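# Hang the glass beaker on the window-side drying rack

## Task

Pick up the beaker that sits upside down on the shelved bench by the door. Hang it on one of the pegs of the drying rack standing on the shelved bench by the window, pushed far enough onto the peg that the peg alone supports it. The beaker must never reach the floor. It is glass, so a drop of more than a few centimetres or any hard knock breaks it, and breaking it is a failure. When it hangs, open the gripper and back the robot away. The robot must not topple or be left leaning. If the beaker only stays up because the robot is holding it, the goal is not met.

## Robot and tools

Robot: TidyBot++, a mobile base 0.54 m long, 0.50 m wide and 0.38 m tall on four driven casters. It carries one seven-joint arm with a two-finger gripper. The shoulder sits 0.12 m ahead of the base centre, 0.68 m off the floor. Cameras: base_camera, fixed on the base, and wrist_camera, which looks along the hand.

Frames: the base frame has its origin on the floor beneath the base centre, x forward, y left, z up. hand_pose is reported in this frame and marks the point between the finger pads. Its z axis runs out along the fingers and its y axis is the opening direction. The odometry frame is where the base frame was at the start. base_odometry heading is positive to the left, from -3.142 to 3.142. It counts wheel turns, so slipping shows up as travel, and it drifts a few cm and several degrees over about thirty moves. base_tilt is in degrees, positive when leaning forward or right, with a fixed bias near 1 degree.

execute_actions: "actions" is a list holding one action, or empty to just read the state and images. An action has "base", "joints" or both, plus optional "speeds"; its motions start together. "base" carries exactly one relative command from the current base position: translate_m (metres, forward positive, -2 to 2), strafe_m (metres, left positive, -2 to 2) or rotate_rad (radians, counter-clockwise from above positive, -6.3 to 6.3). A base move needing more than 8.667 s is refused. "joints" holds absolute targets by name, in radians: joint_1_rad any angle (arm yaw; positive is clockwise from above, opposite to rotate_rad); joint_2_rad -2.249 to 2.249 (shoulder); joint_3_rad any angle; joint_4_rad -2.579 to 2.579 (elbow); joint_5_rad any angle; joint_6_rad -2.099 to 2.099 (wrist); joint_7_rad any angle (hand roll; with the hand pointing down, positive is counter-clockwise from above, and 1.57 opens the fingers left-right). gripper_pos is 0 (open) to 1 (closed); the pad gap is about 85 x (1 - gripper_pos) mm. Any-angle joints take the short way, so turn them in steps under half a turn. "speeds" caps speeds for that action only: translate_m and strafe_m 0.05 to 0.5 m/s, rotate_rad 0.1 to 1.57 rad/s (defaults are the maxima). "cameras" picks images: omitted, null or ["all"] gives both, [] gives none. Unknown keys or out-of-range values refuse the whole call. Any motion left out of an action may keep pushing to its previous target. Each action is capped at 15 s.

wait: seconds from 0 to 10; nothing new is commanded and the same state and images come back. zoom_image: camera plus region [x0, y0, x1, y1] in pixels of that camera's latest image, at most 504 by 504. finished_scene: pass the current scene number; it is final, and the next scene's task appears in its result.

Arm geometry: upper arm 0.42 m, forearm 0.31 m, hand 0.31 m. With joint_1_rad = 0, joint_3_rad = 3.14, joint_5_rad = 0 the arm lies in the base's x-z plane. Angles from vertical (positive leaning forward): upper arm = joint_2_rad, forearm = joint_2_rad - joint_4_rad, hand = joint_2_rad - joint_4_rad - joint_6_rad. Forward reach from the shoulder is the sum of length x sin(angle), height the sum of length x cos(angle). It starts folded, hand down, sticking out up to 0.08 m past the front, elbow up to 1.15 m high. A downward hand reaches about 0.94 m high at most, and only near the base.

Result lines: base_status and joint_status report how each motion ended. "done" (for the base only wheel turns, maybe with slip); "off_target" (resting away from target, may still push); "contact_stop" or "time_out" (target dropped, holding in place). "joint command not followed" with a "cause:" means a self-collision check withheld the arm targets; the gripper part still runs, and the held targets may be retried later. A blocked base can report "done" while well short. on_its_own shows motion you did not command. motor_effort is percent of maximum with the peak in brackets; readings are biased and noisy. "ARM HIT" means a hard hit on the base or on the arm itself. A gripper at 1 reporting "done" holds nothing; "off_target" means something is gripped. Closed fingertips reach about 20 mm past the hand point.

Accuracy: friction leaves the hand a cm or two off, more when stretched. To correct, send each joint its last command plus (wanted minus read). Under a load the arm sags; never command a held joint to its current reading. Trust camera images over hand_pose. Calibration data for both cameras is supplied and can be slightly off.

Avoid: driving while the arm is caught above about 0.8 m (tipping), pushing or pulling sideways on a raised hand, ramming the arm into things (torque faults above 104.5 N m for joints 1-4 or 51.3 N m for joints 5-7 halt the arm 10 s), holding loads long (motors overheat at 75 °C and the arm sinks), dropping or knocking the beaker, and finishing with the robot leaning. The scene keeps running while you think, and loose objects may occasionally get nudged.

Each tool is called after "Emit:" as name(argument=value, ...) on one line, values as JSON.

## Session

Emit:
execute_actions(actions=[])

Scene clock: 0.00 s.
base_odometry: x=+0.000 y=+0.000 heading=+0.000 (m, m, rad; odometry frame)
base_tilt: forward=+0.0 right=+0.4 (deg)
base_status: not commanded
joint_positions: joint_1_rad=+0.044 joint_2_rad=-0.318 joint_3_rad=+3.081 joint_4_rad=-2.549 joint_5_rad=-0.001 joint_6_rad=-0.838 joint_7_rad=+1.610 gripper_pos=+0.000
joint_status: not commanded
motor_effort: joint_1_rad=+0 joint_2_rad=-2 joint_3_rad=+1 joint_4_rad=+15 joint_5_rad=+0 joint_6_rad=+1 joint_7_rad=-1 (%)
hand_pose: x=+0.2575 y=+0.0015 z=+0.5779 quat_wxyz=(+0.010, +0.999, +0.026, +0.036) (m; base frame)
pictures: base_camera, wrist_camera
camera_calibration (this result's frames):
wrist_camera: T_world_to_cam=[[0.0988665, -0.994945, 0.017579, -0.0352757], [-0.989631, -0.100157, -0.102952, 0.379842], [0.104192, -0.0072182, -0.994531, 0.676426], [0, 0, 0, 1]] pos_world=[0.308912, 0.00782913, 0.712452]
Images, in order (width x height): base_camera 644x364, wrist_camera 644x476.

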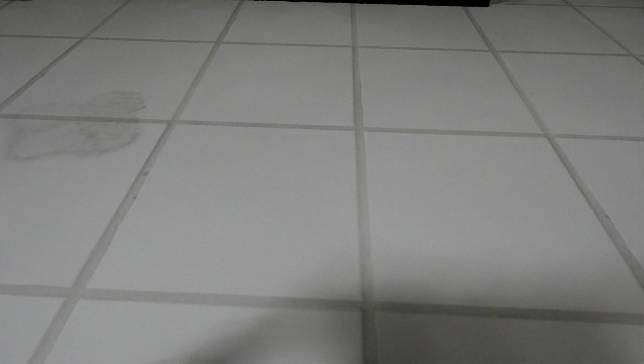

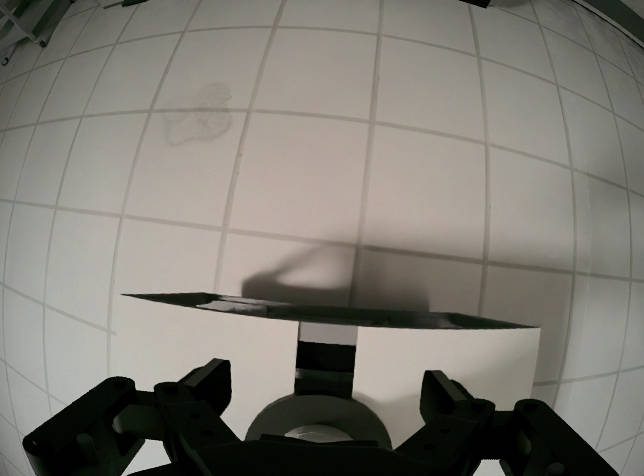

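Emit:
execute_actions(actions=[{"joints": {"joint_1_rad": 1.2, "joint_6_rad": 0.55, "joint_3_rad": 3.165, "joint_7_rad": 1.545}}], cameras=["wrist_camera"])

Scene clock: 2.77 s.
base_odometry: x=+0.000 y=+0.000 heading=+0.000 (m, m, rad; odometry frame)
base_tilt: forward=+0.1 right=+0.4 (deg)
base_status: not commanded
joint_positions: joint_1_rad=+1.175 joint_2_rad=-0.318 joint_3_rad=+3.139 joint_4_rad=-2.549 joint_5_rad=-0.001 joint_6_rad=+0.529 joint_7_rad=+1.572 gripper_pos=+0.000
joint_status: all done
motor_effort: joint_1_rad=+1(0) joint_2_rad=-6(7) joint_3_rad=+0(1) joint_4_rad=+20(20) joint_5_rad=-1(0) joint_6_rad=+9(10) joint_7_rad=-1(0) (%)
hand_pose: x=+0.2855 y=-0.3913 z=+0.8478 quat_wxyz=(+0.365, +0.627, -0.416, +0.549) (m; base frame)
pictures: wrist_camera
camera_calibration (this result's frames):
wrist_camera: T_world_to_cam=[[-0.915469, -0.399654, 0.0468313, 0.0641249], [-0.0822573, 0.0719451, -0.994011, 0.959748], [0.393891, -0.913838, -0.098738, -0.257831], [0, 0, 0, 1]] pos_world=[0.239208, -0.279037, 0.925539]
Images, in order (width x height): wrist_camera 644x476.

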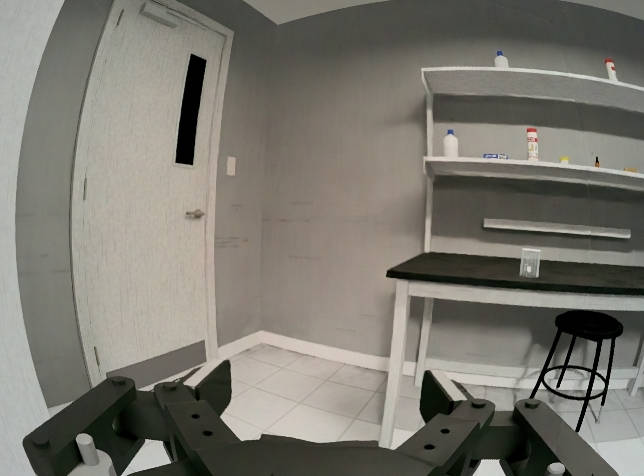

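Emit:
zoom_image(camera="wrist_camera", region=[380, 200, 644, 464])

Region (380, 200, 644, 464) of wrist_camera's 644x476 image, scaled by 1.909.

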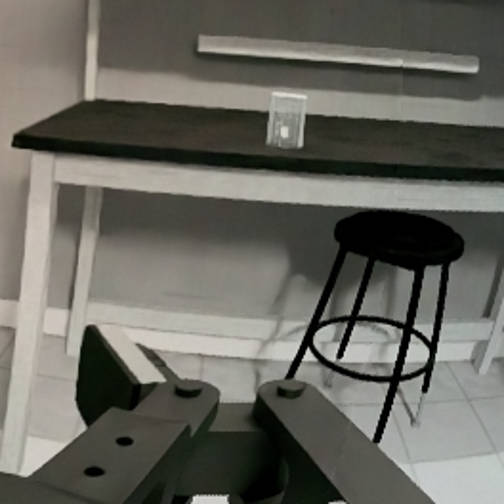

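Emit:
execute_actions(actions=[{"base": {"rotate_rad": -1.564}, "joints": {"joint_1_rad": -0.024, "joint_2_rad": 0.236, "joint_4_rad": -0.93, "joint_6_rad": -1.724}}], cameras=[])

Emit:
execute_actions(actions=[{"base": {"translate_m": 0.69}}])

Scene clock: 7.60 s.
base_odometry: x=+0.000 y=+0.000 heading=-1.563 (m, m, rad; odometry frame)
base_tilt: forward=+0.0 right=+0.3 (deg)
base_status: done
joint_positions: joint_1_rad=+0.000 joint_2_rad=+0.223 joint_3_rad=+3.148 joint_4_rad=-0.941 joint_5_rad=-0.001 joint_6_rad=-1.702 joint_7_rad=+1.572 gripper_pos=+0.000
joint_status: all done
motor_effort: joint_1_rad=+1(3) joint_2_rad=-25(25) joint_3_rad=+0(2) joint_4_rad=+19(22) joint_5_rad=+0(1) joint_6_rad=+3(9) joint_7_rad=+0(0) (%)
hand_pose: x=+0.5855 y=-0.0012 z=+0.9167 quat_wxyz=(+0.001, +0.991, -0.002, +0.137) (m; base frame)
pictures: none
No camera images: the call's "cameras" was empty. Leave "cameras" out to get every camera's image.

Scene clock: 10.33 s.
base_odometry: x=+0.004 y=-0.690 heading=-1.564 (m, m, rad; odometry frame)
base_tilt: forward=+0.1 right=+0.3 (deg)
base_status: done
joint_positions: joint_1_rad=+0.000 joint_2_rad=+0.237 joint_3_rad=+3.148 joint_4_rad=-0.940 joint_5_rad=-0.001 joint_6_rad=-1.703 joint_7_rad=+1.572 gripper_pos=+0.000
joint_status: not commanded
motor_effort: joint_1_rad=+1(1) joint_2_rad=-25(27) joint_3_rad=+0(1) joint_4_rad=+18(19) joint_5_rad=+0(0) joint_6_rad=+2(4) joint_7_rad=-1(1) (%)
hand_pose: x=+0.5887 y=-0.0011 z=+0.9107 quat_wxyz=(+0.001, +0.991, -0.002, +0.130) (m; base frame)
pictures: base_camera, wrist_camera
camera_calibration (this result's frames):
wrist_camera: T_world_to_cam=[[0.0416505, -0.99911, 0.00666235, -0.0328113], [-0.956159, -0.0417928, -0.289852, 0.892147], [0.289872, 0.00570222, -0.957048, 0.829484], [0, 0, 0, 1]] pos_world=[0.613956, -0.000226683, 1.05267]
Images, in order (width x height): base_camera 644x364, wrist_camera 644x476.

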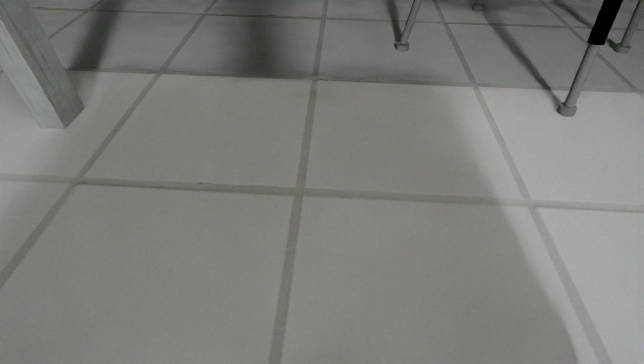

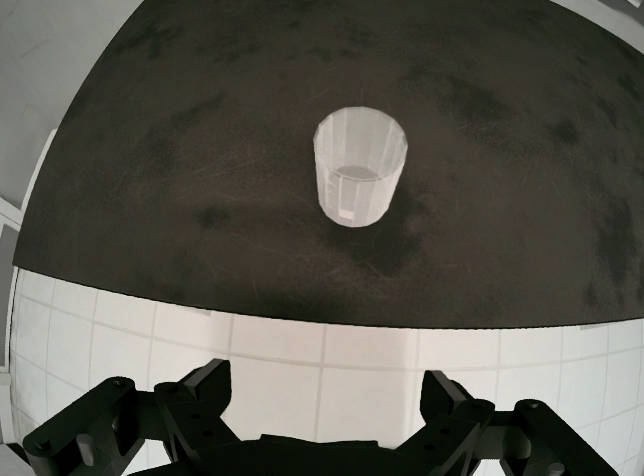

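Emit:
zoom_image(camera="wrist_camera", region=[280, 90, 440, 250])

Region (280, 90, 440, 250) of wrist_camera's 644x476 image, scaled by 3.150.

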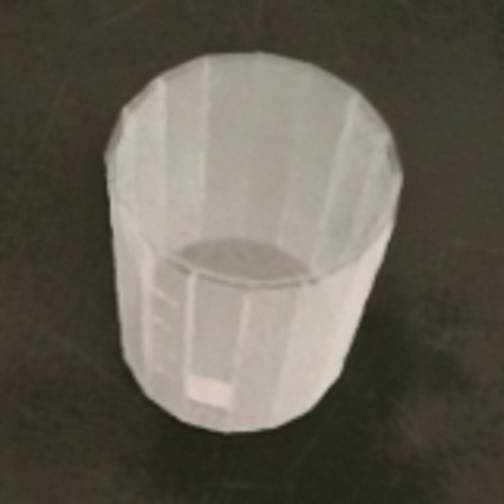

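Emit:
execute_actions(actions=[{"base": {"translate_m": 0.165}, "joints": {"joint_1_rad": 0.068}, "speeds": {"translate_m": 0.25}}], cameras=["wrist_camera"])

Emit:
zoom_image(camera="wrist_camera", region=[200, 230, 446, 476])

Scene clock: 13.47 s.
base_odometry: x=+0.005 y=-0.855 heading=-1.565 (m, m, rad; odometry frame)
base_tilt: forward=+0.1 right=+0.5 (deg)
base_status: done
joint_positions: joint_1_rad=+0.051 joint_2_rad=+0.239 joint_3_rad=+3.149 joint_4_rad=-0.939 joint_5_rad=-0.001 joint_6_rad=-1.704 joint_7_rad=+1.572 gripper_pos=+0.000
joint_status: all done
motor_effort: joint_1_rad=+0(3) joint_2_rad=-26(27) joint_3_rad=+0(1) joint_4_rad=+18(19) joint_5_rad=+0(0) joint_6_rad=+2(4) joint_7_rad=+0(1) (%)
hand_pose: x=+0.5884 y=-0.0254 z=+0.9100 quat_wxyz=(+0.004, +0.991, -0.028, +0.129) (m; base frame)
pictures: wrist_camera
camera_calibration (this result's frames):
wrist_camera: T_world_to_cam=[[-0.0100402, -0.999928, 0.00662404, -0.0266346], [-0.957526, 0.00770492, -0.288245, 0.89124], [0.288174, -0.00923672, -0.957534, 0.830088], [0, 0, 0, 1]] pos_world=[0.613908, -0.0258323, 1.05191]
Images, in order (width x height): wrist_camera 644x476.

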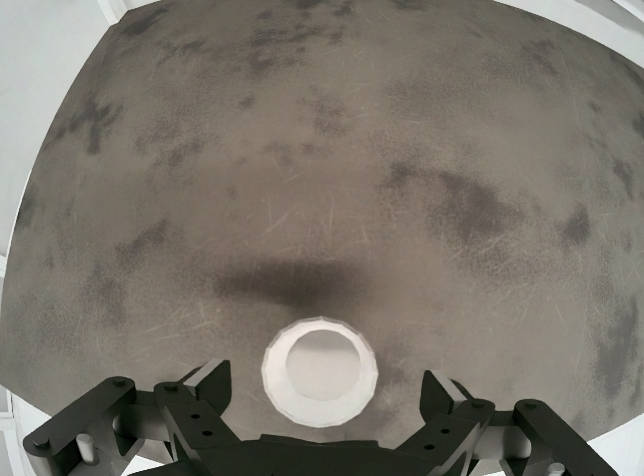

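Region (200, 230, 446, 476) of wrist_camera's 644x476 image, scaled by 2.049.

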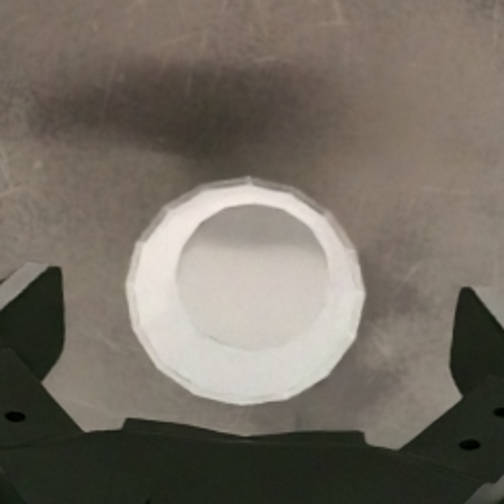

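Emit:
execute_actions(actions=[{"base": {"strafe_m": 0.004}, "joints": {"joint_2_rad": 0.202, "joint_4_rad": -1.121, "joint_6_rad": -1.532}, "speeds": {"strafe_m": 0.05}}], cameras=["wrist_camera"])

Emit:
zoom_image(camera="wrist_camera", region=[200, 230, 446, 476])

Scene clock: 16.00 s.
base_odometry: x=+0.009 y=-0.855 heading=-1.565 (m, m, rad; odometry frame)
base_tilt: forward=+0.1 right=+0.3 (deg)
base_status: done
joint_positions: joint_1_rad=+0.052 joint_2_rad=+0.215 joint_3_rad=+3.149 joint_4_rad=-1.112 joint_5_rad=-0.001 joint_6_rad=-1.555 joint_7_rad=+1.572 gripper_pos=+0.000
joint_status: all done
motor_effort: joint_1_rad=+0(5) joint_2_rad=-25(26) joint_3_rad=+0(3) joint_4_rad=+19(20) joint_5_rad=+0(1) joint_6_rad=+2(2) joint_7_rad=+0(1) (%)
hand_pose: x=+0.5931 y=-0.0263 z=+0.8680 quat_wxyz=(+0.004, +0.991, -0.029, +0.130) (m; base frame)
pictures: wrist_camera
camera_calibration (this result's frames):
wrist_camera: T_world_to_cam=[[-0.0112858, -0.999915, 0.00645315, -0.02633], [-0.957452, 0.00894498, -0.288454, 0.883859], [0.288372, -0.00943402, -0.957472, 0.788363], [0, 0, 0, 1]] pos_world=[0.618614, -0.0267965, 1.00996]
Images, in order (width x height): wrist_camera 644x476.

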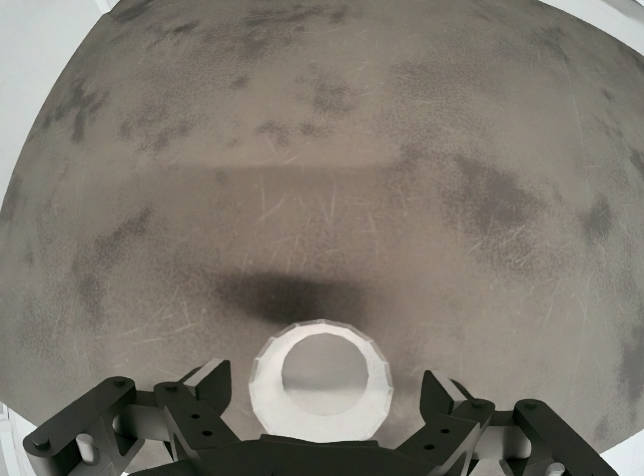

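Region (200, 230, 446, 476) of wrist_camera's 644x476 image, scaled by 2.049.

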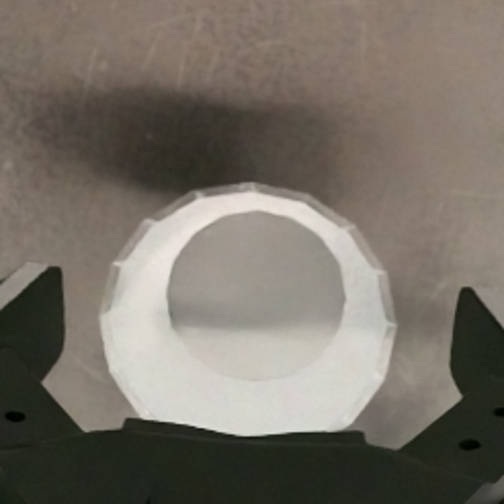

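Emit:
execute_actions(actions=[{"base": {"strafe_m": 0.005}, "joints": {"joint_2_rad": 0.18, "joint_4_rad": -1.335, "joint_6_rad": -1.34}, "speeds": {"strafe_m": 0.05}}], cameras=["wrist_camera"])

Scene clock: 17.63 s.
base_odometry: x=+0.014 y=-0.856 heading=-1.566 (m, m, rad; odometry frame)
base_tilt: forward=+0.0 right=+0.3 (deg)
base_status: done
joint_positions: joint_1_rad=+0.053 joint_2_rad=+0.193 joint_3_rad=+3.149 joint_4_rad=-1.326 joint_5_rad=-0.001 joint_6_rad=-1.364 joint_7_rad=+1.572 gripper_pos=+0.000
joint_status: all done
motor_effort: joint_1_rad=+0(4) joint_2_rad=-25(26) joint_3_rad=+0(3) joint_4_rad=+20(20) joint_5_rad=+0(1) joint_6_rad=+3(2) joint_7_rad=+0(0) (%)
hand_pose: x=+0.5924 y=-0.0269 z=+0.8102 quat_wxyz=(+0.004, +0.991, -0.029, +0.129) (m; base frame)
pictures: wrist_camera
camera_calibration (this result's frames):
wrist_camera: T_world_to_cam=[[-0.0124928, -0.999902, 0.00625786, -0.0256692], [-0.957794, 0.0101688, -0.287276, 0.865778], [0.287184, -0.00958261, -0.957827, 0.734146], [0, 0, 0, 1]] pos_world=[0.61808, -0.0274355, 0.952063]
Images, in order (width x height): wrist_camera 644x476.

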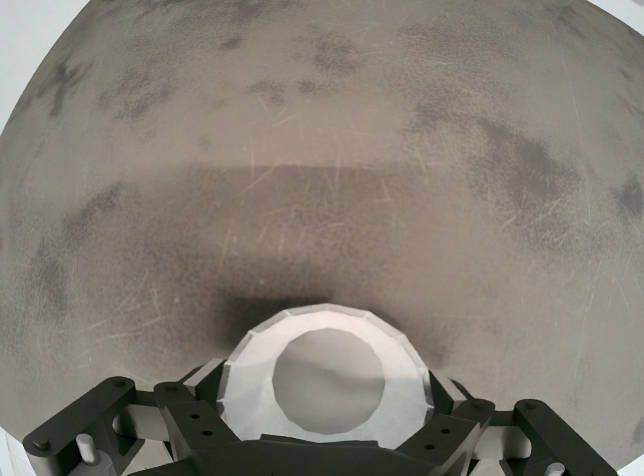

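The beaker is centred between the fingers, so I'll close the gripper.

Emit:
execute_actions(actions=[{"joints": {"gripper_pos": 0.5}}], cameras=[])

Emit:
execute_actions(actions=[{"joints": {"joint_4_rad": -1.17, "joint_6_rad": -1.47}}], cameras=["wrist_camera"])

Scene clock: 18.70 s.
base_odometry: x=+0.014 y=-0.856 heading=-1.566 (m, m, rad; odometry frame)
base_tilt: forward=+0.1 right=+0.4 (deg)
base_status: not commanded
joint_positions: joint_1_rad=+0.053 joint_2_rad=+0.189 joint_3_rad=+3.149 joint_4_rad=-1.328 joint_5_rad=-0.001 joint_6_rad=-1.363 joint_7_rad=+1.572 gripper_pos=+0.204
joint_status: gripper_pos off_target (ended at +0.204, target +0.500)
motor_effort: joint_1_rad=+0(0) joint_2_rad=-25(25) joint_3_rad=+0(0) joint_4_rad=+19(20) joint_5_rad=+0(1) joint_6_rad=+3(3) joint_7_rad=-1(1) (%)
hand_pose: x=+0.5916 y=-0.0269 z=+0.8109 quat_wxyz=(+0.004, +0.991, -0.029, +0.130) (m; base frame)
pictures: none
No camera images: the call's "cameras" was empty. Leave "cameras" out to get every camera's image.

Scene clock: 19.80 s.
base_odometry: x=+0.014 y=-0.856 heading=-1.566 (m, m, rad; odometry frame)
base_tilt: forward=+0.1 right=+0.4 (deg)
base_status: not commanded
joint_positions: joint_1_rad=+0.053 joint_2_rad=+0.186 joint_3_rad=+3.149 joint_4_rad=-1.182 joint_5_rad=-0.001 joint_6_rad=-1.448 joint_7_rad=+1.572 gripper_pos=+0.204
joint_status: all done
motor_effort: joint_1_rad=+0(0) joint_2_rad=-25(26) joint_3_rad=+0(0) joint_4_rad=+20(21) joint_5_rad=+0(0) joint_6_rad=+4(3) joint_7_rad=+0(1) (%)
hand_pose: x=+0.6037 y=-0.0275 z=+0.8636 quat_wxyz=(+0.005, +0.986, -0.029, +0.162) (m; base frame)
pictures: wrist_camera
camera_calibration (this result's frames):
wrist_camera: T_world_to_cam=[[-0.0128822, -0.999873, 0.00940814, -0.0289658], [-0.936509, 0.00876752, -0.350535, 0.933714], [0.350408, -0.0133265, -0.936502, 0.725395], [0, 0, 0, 1]] pos_world=[0.619874, -0.0274816, 1.00691]
Images, in order (width x height): wrist_camera 644x476.

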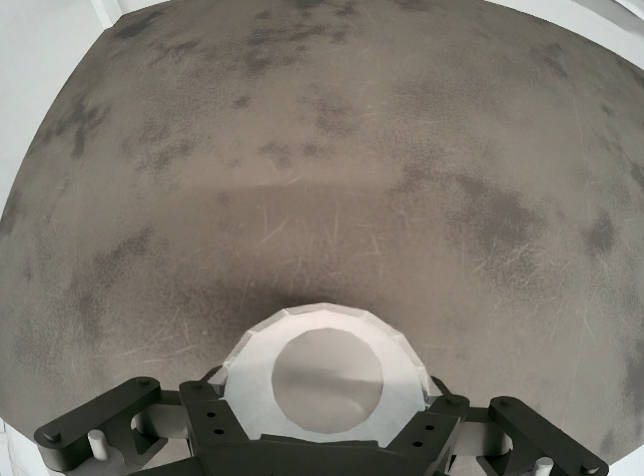

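Emit:
execute_actions(actions=[{"base": {"translate_m": -1.35}, "joints": {"joint_1_rad": -0.024, "joint_2_rad": -0.335, "joint_4_rad": -1.415, "joint_6_rad": -0.79}}], cameras=[])

Emit:
execute_actions(actions=[{"base": {"rotate_rad": 3.1}}])

Scene clock: 24.67 s.
base_odometry: x=+0.007 y=+0.495 heading=-1.566 (m, m, rad; odometry frame)
base_tilt: forward=+0.1 right=+0.5 (deg)
base_status: done
joint_positions: joint_1_rad=+0.004 joint_2_rad=-0.335 joint_3_rad=+3.149 joint_4_rad=-1.410 joint_5_rad=-0.001 joint_6_rad=-0.816 joint_7_rad=+1.572 gripper_pos=+0.204
joint_status: all done
motor_effort: joint_1_rad=+1(2) joint_2_rad=-7(32) joint_3_rad=+0(1) joint_4_rad=+22(23) joint_5_rad=+0(0) joint_6_rad=+10(9) joint_7_rad=+0(0) (%)
hand_pose: x=+0.5525 y=-0.0046 z=+1.1309 quat_wxyz=(+0.002, +0.811, -0.005, +0.585) (m; base frame)
pictures: none
No camera images: the call's "cameras" was empty. Leave "cameras" out to get every camera's image.

Scene clock: 27.93 s.
base_odometry: x=+0.007 y=+0.495 heading=+1.533 (m, m, rad; odometry frame)
base_tilt: forward=+0.1 right=+0.4 (deg)
base_status: done
joint_positions: joint_1_rad=-0.002 joint_2_rad=-0.328 joint_3_rad=+3.150 joint_4_rad=-1.410 joint_5_rad=-0.001 joint_6_rad=-0.816 joint_7_rad=+1.572 gripper_pos=+0.204
joint_status: not commanded
motor_effort: joint_1_rad=+0(2) joint_2_rad=-8(11) joint_3_rad=+0(3) joint_4_rad=+22(23) joint_5_rad=-1(1) joint_6_rad=+9(10) joint_7_rad=+0(0) (%)
hand_pose: x=+0.5558 y=-0.0026 z=+1.1275 quat_wxyz=(+0.001, +0.813, -0.003, +0.582) (m; base frame)
pictures: base_camera, wrist_camera
camera_calibration (this result's frames):
wrist_camera: T_world_to_cam=[[0.0158168, -0.999095, 0.0394792, -0.0569682], [-0.290273, -0.0423719, -0.956005, 1.30454], [0.956813, 0.00366121, -0.29068, -0.0755174], [0, 0, 0, 1]] pos_world=[0.45183, -0.0013643, 1.22745]
Images, in order (width x height): base_camera 644x364, wrist_camera 644x476.

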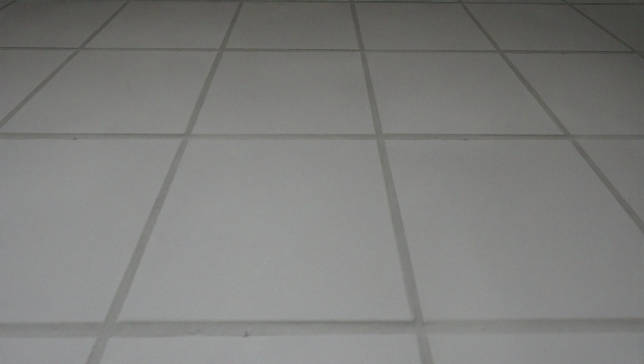

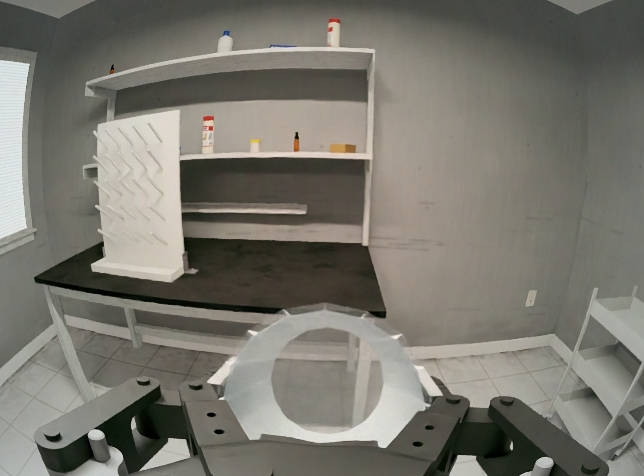

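Emit:
zoom_image(camera="wrist_camera", region=[30, 100, 230, 300])

Region (30, 100, 230, 300) of wrist_camera's 644x476 image, scaled by 2.520.

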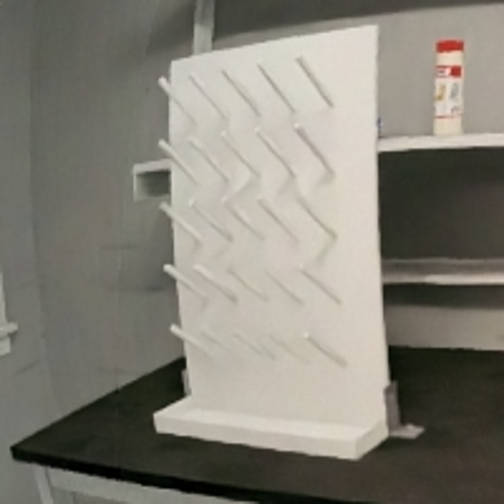

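Emit:
execute_actions(actions=[{"base": {"strafe_m": 0.64}, "joints": {"joint_4_rad": -1.993, "joint_6_rad": -0.213}}], cameras=[])

Emit:
execute_actions(actions=[{"base": {"translate_m": 0.68}}])

Emit:
zoom_image(camera="wrist_camera", region=[170, 150, 470, 450])

Scene clock: 32.07 s.
base_odometry: x=-0.632 y=+0.517 heading=+1.534 (m, m, rad; odometry frame)
base_tilt: forward=+0.0 right=+0.4 (deg)
base_status: done
joint_positions: joint_1_rad=-0.003 joint_2_rad=-0.328 joint_3_rad=+3.151 joint_4_rad=-1.990 joint_5_rad=-0.001 joint_6_rad=-0.244 joint_7_rad=+1.572 gripper_pos=+0.204
joint_status: all done
motor_effort: joint_1_rad=+0(1) joint_2_rad=-10(11) joint_3_rad=+1(2) joint_4_rad=+25(26) joint_5_rad=+0(1) joint_6_rad=+9(10) joint_7_rad=+0(0) (%)
hand_pose: x=+0.5905 y=-0.0025 z=+0.9490 quat_wxyz=(+0.001, +0.815, -0.003, +0.579) (m; base frame)
pictures: none
No camera images: the call's "cameras" was empty. Leave "cameras" out to get every camera's image.

Scene clock: 34.80 s.
base_odometry: x=-0.608 y=+1.197 heading=+1.535 (m, m, rad; odometry frame)
base_tilt: forward=+0.2 right=+0.3 (deg)
base_status: done
joint_positions: joint_1_rad=-0.003 joint_2_rad=-0.327 joint_3_rad=+3.151 joint_4_rad=-1.991 joint_5_rad=-0.001 joint_6_rad=-0.241 joint_7_rad=+1.572 gripper_pos=+0.204
joint_status: not commanded
motor_effort: joint_1_rad=+0(1) joint_2_rad=-10(13) joint_3_rad=+0(1) joint_4_rad=+24(25) joint_5_rad=+0(0) joint_6_rad=+9(10) joint_7_rad=-1(0) (%)
hand_pose: x=+0.5909 y=-0.0025 z=+0.9492 quat_wxyz=(+0.001, +0.815, -0.003, +0.580) (m; base frame)
pictures: base_camera, wrist_camera
camera_calibration (this result's frames):
wrist_camera: T_world_to_cam=[[0.0155476, -0.999118, 0.0390018, -0.0498383], [-0.296196, -0.0418579, -0.95421, 1.14603], [0.955001, 0.00328353, -0.296586, -0.154296], [0, 0, 0, 1]] pos_world=[0.487578, -0.00131713, 1.04974]
Images, in order (width x height): base_camera 644x364, wrist_camera 644x476.

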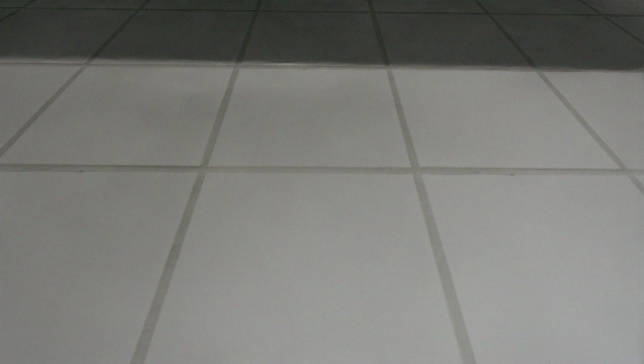

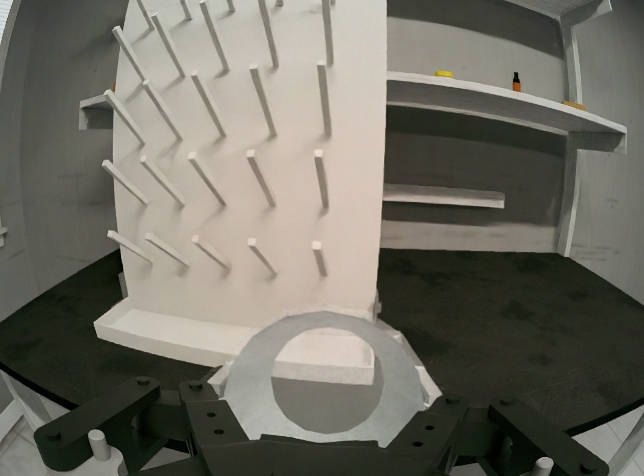

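Region (170, 150, 470, 450) of wrist_camera's 644x476 image, scaled by 1.680.

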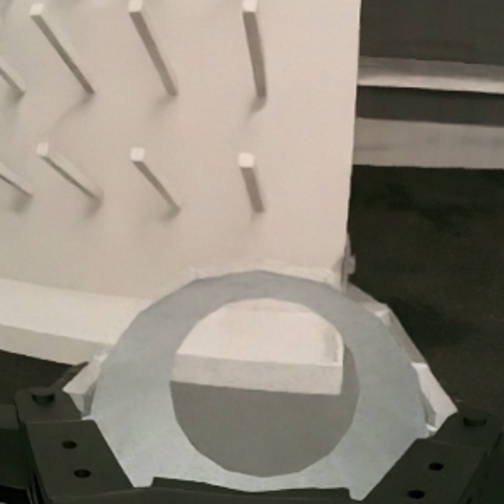

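Emit:
execute_actions(actions=[{"base": {"strafe_m": 0.017}, "joints": {"joint_4_rad": -1.881, "joint_6_rad": -0.38}, "speeds": {"strafe_m": 0.1}}], cameras=[])

Emit:
execute_actions(actions=[{"base": {"translate_m": 0.16}, "speeds": {"translate_m": 0.2}}], cameras=["wrist_camera"])

Emit:
zoom_image(camera="wrist_camera", region=[170, 150, 470, 450])

Scene clock: 37.70 s.
base_odometry: x=-0.625 y=+1.198 heading=+1.535 (m, m, rad; odometry frame)
base_tilt: forward=+0.1 right=+0.4 (deg)
base_status: done
joint_positions: joint_1_rad=-0.004 joint_2_rad=-0.328 joint_3_rad=+3.152 joint_4_rad=-1.893 joint_5_rad=-0.001 joint_6_rad=-0.363 joint_7_rad=+1.572 gripper_pos=+0.204
joint_status: all done
motor_effort: joint_1_rad=+0(1) joint_2_rad=-10(12) joint_3_rad=+0(2) joint_4_rad=+25(25) joint_5_rad=+0(1) joint_6_rad=+9(10) joint_7_rad=-1(0) (%)
hand_pose: x=+0.5896 y=-0.0022 z=+0.9729 quat_wxyz=(+0.000, +0.822, -0.003, +0.570) (m; base frame)
pictures: none
No camera images: the call's "cameras" was empty. Leave "cameras" out to get every camera's image.

Scene clock: 39.27 s.
base_odometry: x=-0.620 y=+1.358 heading=+1.535 (m, m, rad; odometry frame)
base_tilt: forward=+0.1 right=+0.4 (deg)
base_status: done
joint_positions: joint_1_rad=-0.004 joint_2_rad=-0.327 joint_3_rad=+3.152 joint_4_rad=-1.893 joint_5_rad=-0.001 joint_6_rad=-0.364 joint_7_rad=+1.572 gripper_pos=+0.204
joint_status: not commanded
motor_effort: joint_1_rad=+1(1) joint_2_rad=-10(13) joint_3_rad=+0(1) joint_4_rad=+24(26) joint_5_rad=+0(1) joint_6_rad=+10(10) joint_7_rad=+0(1) (%)
hand_pose: x=+0.5896 y=-0.0022 z=+0.9724 quat_wxyz=(+0.000, +0.822, -0.003, +0.569) (m; base frame)
pictures: wrist_camera
camera_calibration (this result's frames):
wrist_camera: T_world_to_cam=[[0.0175082, -0.999115, 0.0382411, -0.0508441], [-0.320203, -0.0418356, -0.946425, 1.17442], [0.947187, 0.0043253, -0.320652, -0.11813], [0, 0, 0, 1]] pos_world=[0.488833, -0.00115581, 1.07556]
Images, in order (width x height): wrist_camera 644x476.

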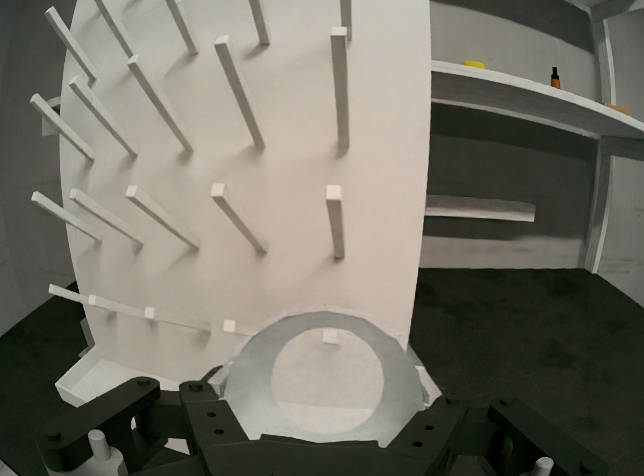

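Region (170, 150, 470, 450) of wrist_camera's 644x476 image, scaled by 1.680.

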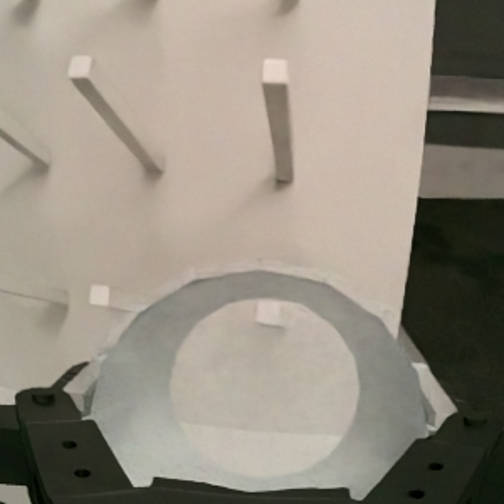

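Emit:
execute_actions(actions=[{"base": {"translate_m": 0.065}, "speeds": {"translate_m": 0.1}}], cameras=["wrist_camera"])

Emit:
zoom_image(camera="wrist_camera", region=[130, 130, 476, 476])

Scene clock: 41.10 s.
base_odometry: x=-0.618 y=+1.423 heading=+1.535 (m, m, rad; odometry frame)
base_tilt: forward=+0.1 right=+0.4 (deg)
base_status: done
joint_positions: joint_1_rad=-0.004 joint_2_rad=-0.328 joint_3_rad=+3.152 joint_4_rad=-1.893 joint_5_rad=-0.001 joint_6_rad=-0.364 joint_7_rad=+1.572 gripper_pos=+0.204
joint_status: not commanded
motor_effort: joint_1_rad=+0(1) joint_2_rad=-10(12) joint_3_rad=+0(1) joint_4_rad=+25(25) joint_5_rad=+0(0) joint_6_rad=+10(10) joint_7_rad=-1(0) (%)
hand_pose: x=+0.5895 y=-0.0022 z=+0.9726 quat_wxyz=(+0.000, +0.822, -0.003, +0.570) (m; base frame)
pictures: wrist_camera
camera_calibration (this result's frames):
wrist_camera: T_world_to_cam=[[0.0174986, -0.999115, 0.0382433, -0.0508442], [-0.319948, -0.0418334, -0.946511, 1.17445], [0.947273, 0.00432673, -0.320397, -0.118246], [0, 0, 0, 1]] pos_world=[0.488664, -0.00115637, 1.07569]
Images, in order (width x height): wrist_camera 644x476.

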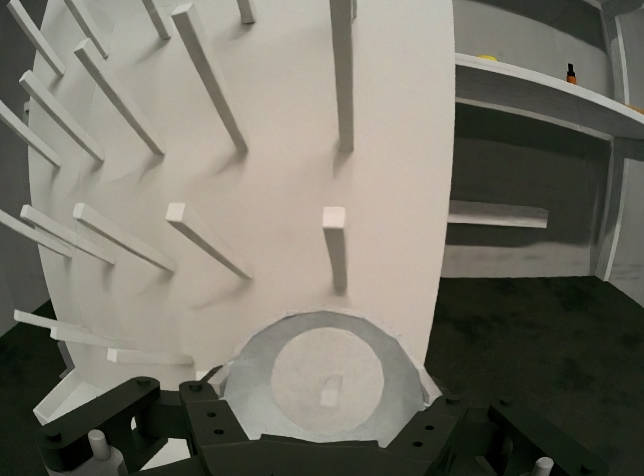

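Region (130, 130, 476, 476) of wrist_camera's 644x476 image, scaled by 1.457.

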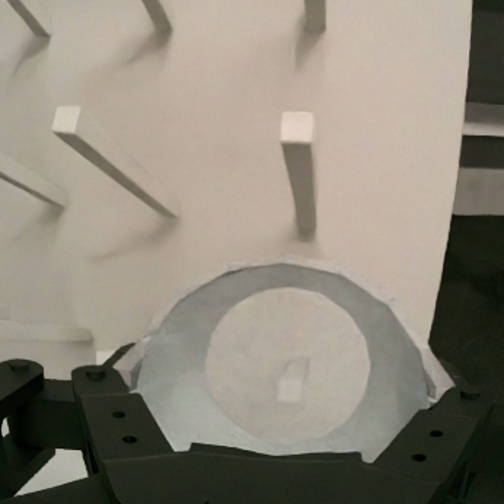

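Emit:
execute_actions(actions=[{"base": {"translate_m": 0.021}, "joints": {"joint_4_rad": -1.99, "joint_6_rad": -0.24}, "speeds": {"translate_m": 0.05}}], cameras=["wrist_camera"])

Emit:
zoom_image(camera="wrist_camera", region=[130, 130, 476, 476])

Scene clock: 42.43 s.
base_odometry: x=-0.617 y=+1.444 heading=+1.536 (m, m, rad; odometry frame)
base_tilt: forward=+0.1 right=+0.4 (deg)
base_status: done
joint_positions: joint_1_rad=-0.004 joint_2_rad=-0.328 joint_3_rad=+3.152 joint_4_rad=-1.991 joint_5_rad=-0.001 joint_6_rad=-0.271 joint_7_rad=+1.572 gripper_pos=+0.204
joint_status: all done
motor_effort: joint_1_rad=+0(1) joint_2_rad=-10(13) joint_3_rad=+0(1) joint_4_rad=+24(26) joint_5_rad=+0(0) joint_6_rad=+9(10) joint_7_rad=+0(0) (%)
hand_pose: x=+0.5877 y=-0.0021 z=+0.9405 quat_wxyz=(+0.000, +0.823, -0.003, +0.568) (m; base frame)
pictures: wrist_camera
camera_calibration (this result's frames):
wrist_camera: T_world_to_cam=[[0.017631, -0.999117, 0.0381403, -0.0494686], [-0.324349, -0.0417986, -0.945013, 1.14469], [0.945773, 0.00429076, -0.3248, -0.12186], [0, 0, 0, 1]] pos_world=[0.487404, -0.00105554, 1.04406]
Images, in order (width x height): wrist_camera 644x476.

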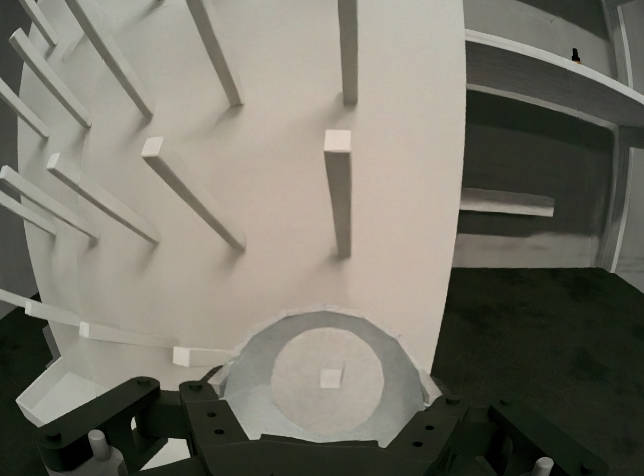

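Region (130, 130, 476, 476) of wrist_camera's 644x476 image, scaled by 1.457.

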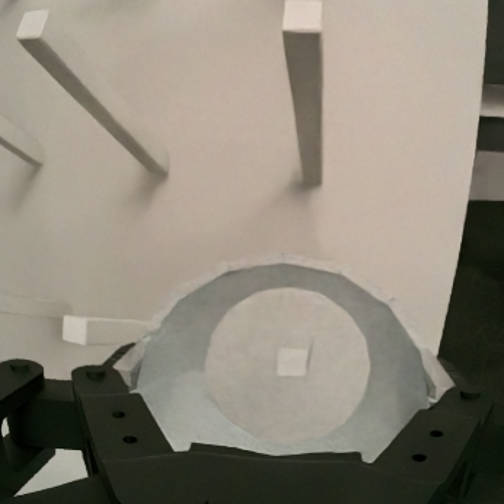

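Emit:
execute_actions(actions=[{"base": {"translate_m": 0.019}, "joints": {"joint_4_rad": -2.048, "joint_6_rad": -0.183}, "speeds": {"translate_m": 0.05}}], cameras=["wrist_camera"])

Emit:
zoom_image(camera="wrist_camera", region=[130, 130, 476, 476])

Scene clock: 43.87 s.
base_odometry: x=-0.617 y=+1.463 heading=+1.536 (m, m, rad; odometry frame)
base_tilt: forward=+0.2 right=+0.4 (deg)
base_status: done
joint_positions: joint_1_rad=-0.004 joint_2_rad=-0.328 joint_3_rad=+3.152 joint_4_rad=-2.047 joint_5_rad=-0.001 joint_6_rad=-0.214 joint_7_rad=+1.572 gripper_pos=+0.204
joint_status: all done
motor_effort: joint_1_rad=+1(1) joint_2_rad=-10(13) joint_3_rad=+0(1) joint_4_rad=+24(26) joint_5_rad=+0(0) joint_6_rad=+9(9) joint_7_rad=+0(1) (%)
hand_pose: x=+0.5856 y=-0.0021 z=+0.9237 quat_wxyz=(+0.000, +0.823, -0.003, +0.568) (m; base frame)
pictures: wrist_camera
camera_calibration (this result's frames):
wrist_camera: T_world_to_cam=[[0.0175183, -0.999117, 0.0381818, -0.048708], [-0.32256, -0.0417933, -0.945626, 1.12768], [0.946387, 0.00424986, -0.323007, -0.127284], [0, 0, 0, 1]] pos_world=[0.485056, -0.000994813, 1.02711]
Images, in order (width x height): wrist_camera 644x476.

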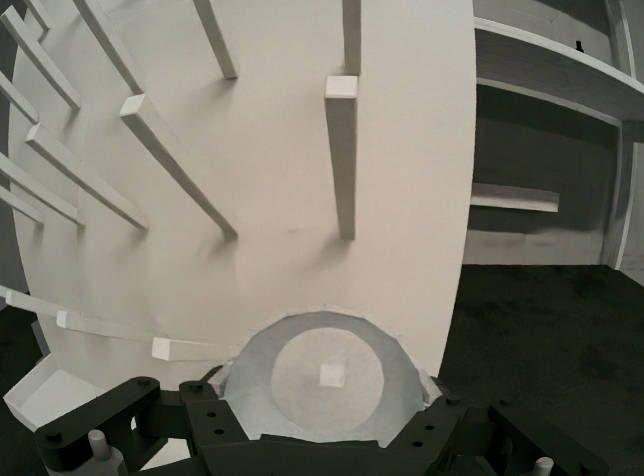

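Region (130, 130, 476, 476) of wrist_camera's 644x476 image, scaled by 1.457.

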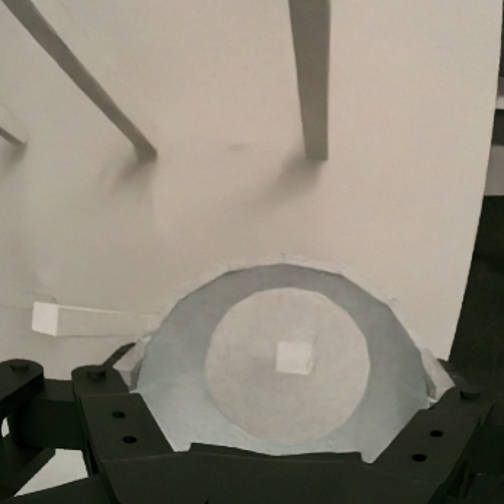

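Emit:
execute_actions(actions=[{"joints": {"joint_4_rad": -2.068}}], cameras=["wrist_camera"])

Emit:
zoom_image(camera="wrist_camera", region=[130, 130, 476, 476])

Scene clock: 44.83 s.
base_odometry: x=-0.617 y=+1.463 heading=+1.536 (m, m, rad; odometry frame)
base_tilt: forward=+0.1 right=+0.4 (deg)
base_status: not commanded
joint_positions: joint_1_rad=-0.004 joint_2_rad=-0.328 joint_3_rad=+3.152 joint_4_rad=-2.065 joint_5_rad=-0.001 joint_6_rad=-0.213 joint_7_rad=+1.572 gripper_pos=+0.204
joint_status: all done
motor_effort: joint_1_rad=+0(0) joint_2_rad=-9(10) joint_3_rad=+0(0) joint_4_rad=+24(25) joint_5_rad=+0(0) joint_6_rad=+10(9) joint_7_rad=+0(0) (%)
hand_pose: x=+0.5827 y=-0.0020 z=+0.9130 quat_wxyz=(+0.000, +0.828, -0.003, +0.561) (m; base frame)
pictures: wrist_camera
camera_calibration (this result's frames):
wrist_camera: T_world_to_cam=[[0.0182366, -0.99912, 0.037771, -0.0482385], [-0.338973, -0.0417183, -0.939871, 1.12089], [0.940619, 0.00433665, -0.339436, -0.109689], [0, 0, 0, 1]] pos_world=[0.484006, -0.000959026, 1.01808]
Images, in order (width x height): wrist_camera 644x476.

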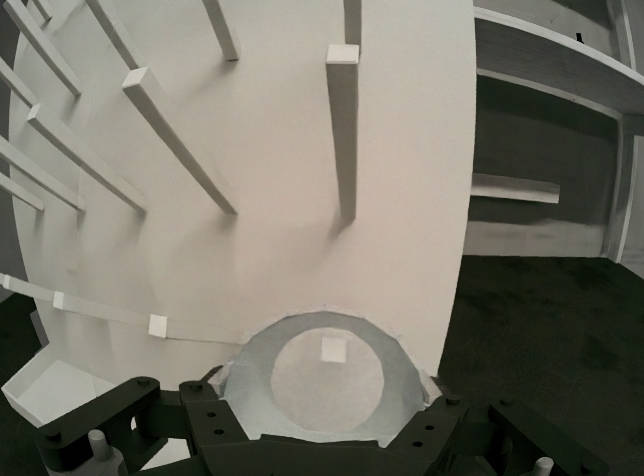

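Region (130, 130, 476, 476) of wrist_camera's 644x476 image, scaled by 1.457.

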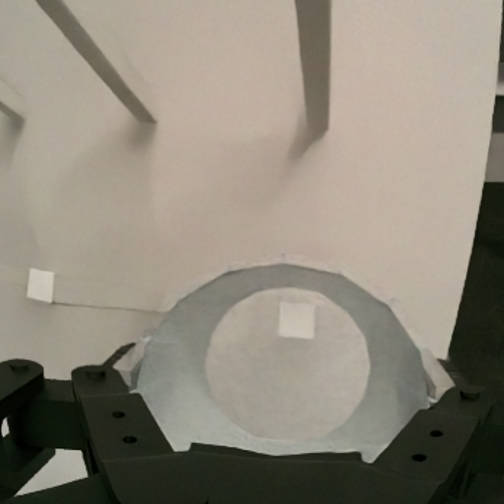

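Emit:
execute_actions(actions=[{"joints": {"gripper_pos": 0.0}}], cameras=["wrist_camera"])

Scene clock: 45.83 s.
base_odometry: x=-0.617 y=+1.463 heading=+1.536 (m, m, rad; odometry frame)
base_tilt: forward=+0.1 right=+0.4 (deg)
base_status: not commanded
joint_positions: joint_1_rad=-0.004 joint_2_rad=-0.328 joint_3_rad=+3.152 joint_4_rad=-2.065 joint_5_rad=-0.001 joint_6_rad=-0.209 joint_7_rad=+1.572 gripper_pos=+0.000
joint_status: all done
motor_effort: joint_1_rad=+0(0) joint_2_rad=-8(10) joint_3_rad=+0(0) joint_4_rad=+23(24) joint_5_rad=+0(0) joint_6_rad=+8(9) joint_7_rad=+0(0) (%)
hand_pose: x=+0.5832 y=-0.0020 z=+0.9142 quat_wxyz=(+0.000, +0.826, -0.003, +0.563) (m; base frame)
pictures: wrist_camera
camera_calibration (this result's frames):
wrist_camera: T_world_to_cam=[[0.0180562, -0.999119, 0.0378741, -0.0482918], [-0.334909, -0.0417358, -0.941326, 1.12119], [0.942078, 0.00431244, -0.335367, -0.114281], [0, 0, 0, 1]] pos_world=[0.48403, -0.000962586, 1.01891]
Images, in order (width x height): wrist_camera 644x476.

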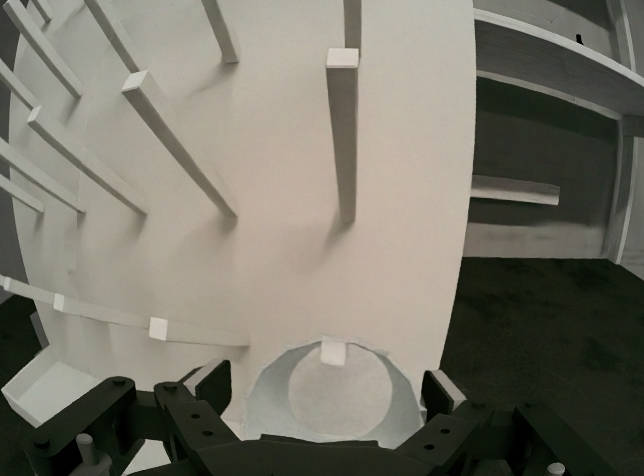

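Emit:
execute_actions(actions=[{"base": {"translate_m": -0.3}, "speeds": {"translate_m": 0.3}}], cameras=["wrist_camera"])

Scene clock: 48.03 s.
base_odometry: x=-0.628 y=+1.163 heading=+1.536 (m, m, rad; odometry frame)
base_tilt: forward=+0.1 right=+0.4 (deg)
base_status: done
joint_positions: joint_1_rad=-0.005 joint_2_rad=-0.335 joint_3_rad=+3.152 joint_4_rad=-2.065 joint_5_rad=-0.001 joint_6_rad=-0.206 joint_7_rad=+1.572 gripper_pos=+0.000
joint_status: not commanded
motor_effort: joint_1_rad=+0(2) joint_2_rad=-9(12) joint_3_rad=+0(3) joint_4_rad=+23(24) joint_5_rad=-1(1) joint_6_rad=+8(9) joint_7_rad=-1(0) (%)
hand_pose: x=+0.5820 y=-0.0018 z=+0.9180 quat_wxyz=(+0.000, +0.824, -0.003, +0.567) (m; base frame)
pictures: wrist_camera
camera_calibration (this result's frames):
wrist_camera: T_world_to_cam=[[0.0183288, -0.999117, 0.037811, -0.048273], [-0.326244, -0.0417239, -0.944364, 1.1221], [0.945108, 0.00497339, -0.326721, -0.121631], [0, 0, 0, 1]] pos_world=[0.481917, -0.000807209, 1.02175]
Images, in order (width x height): wrist_camera 644x476.

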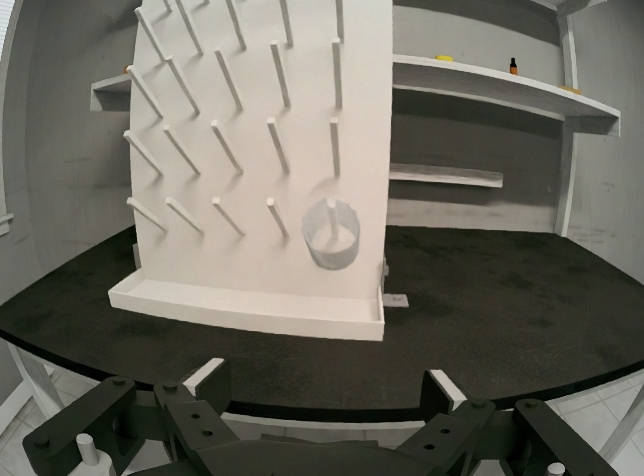

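The beaker is hanging on the peg and the robot is clear of it, so I'm ending scene 2.

Emit:
finished_scene(scene=2)

The scene is finished: the task was done.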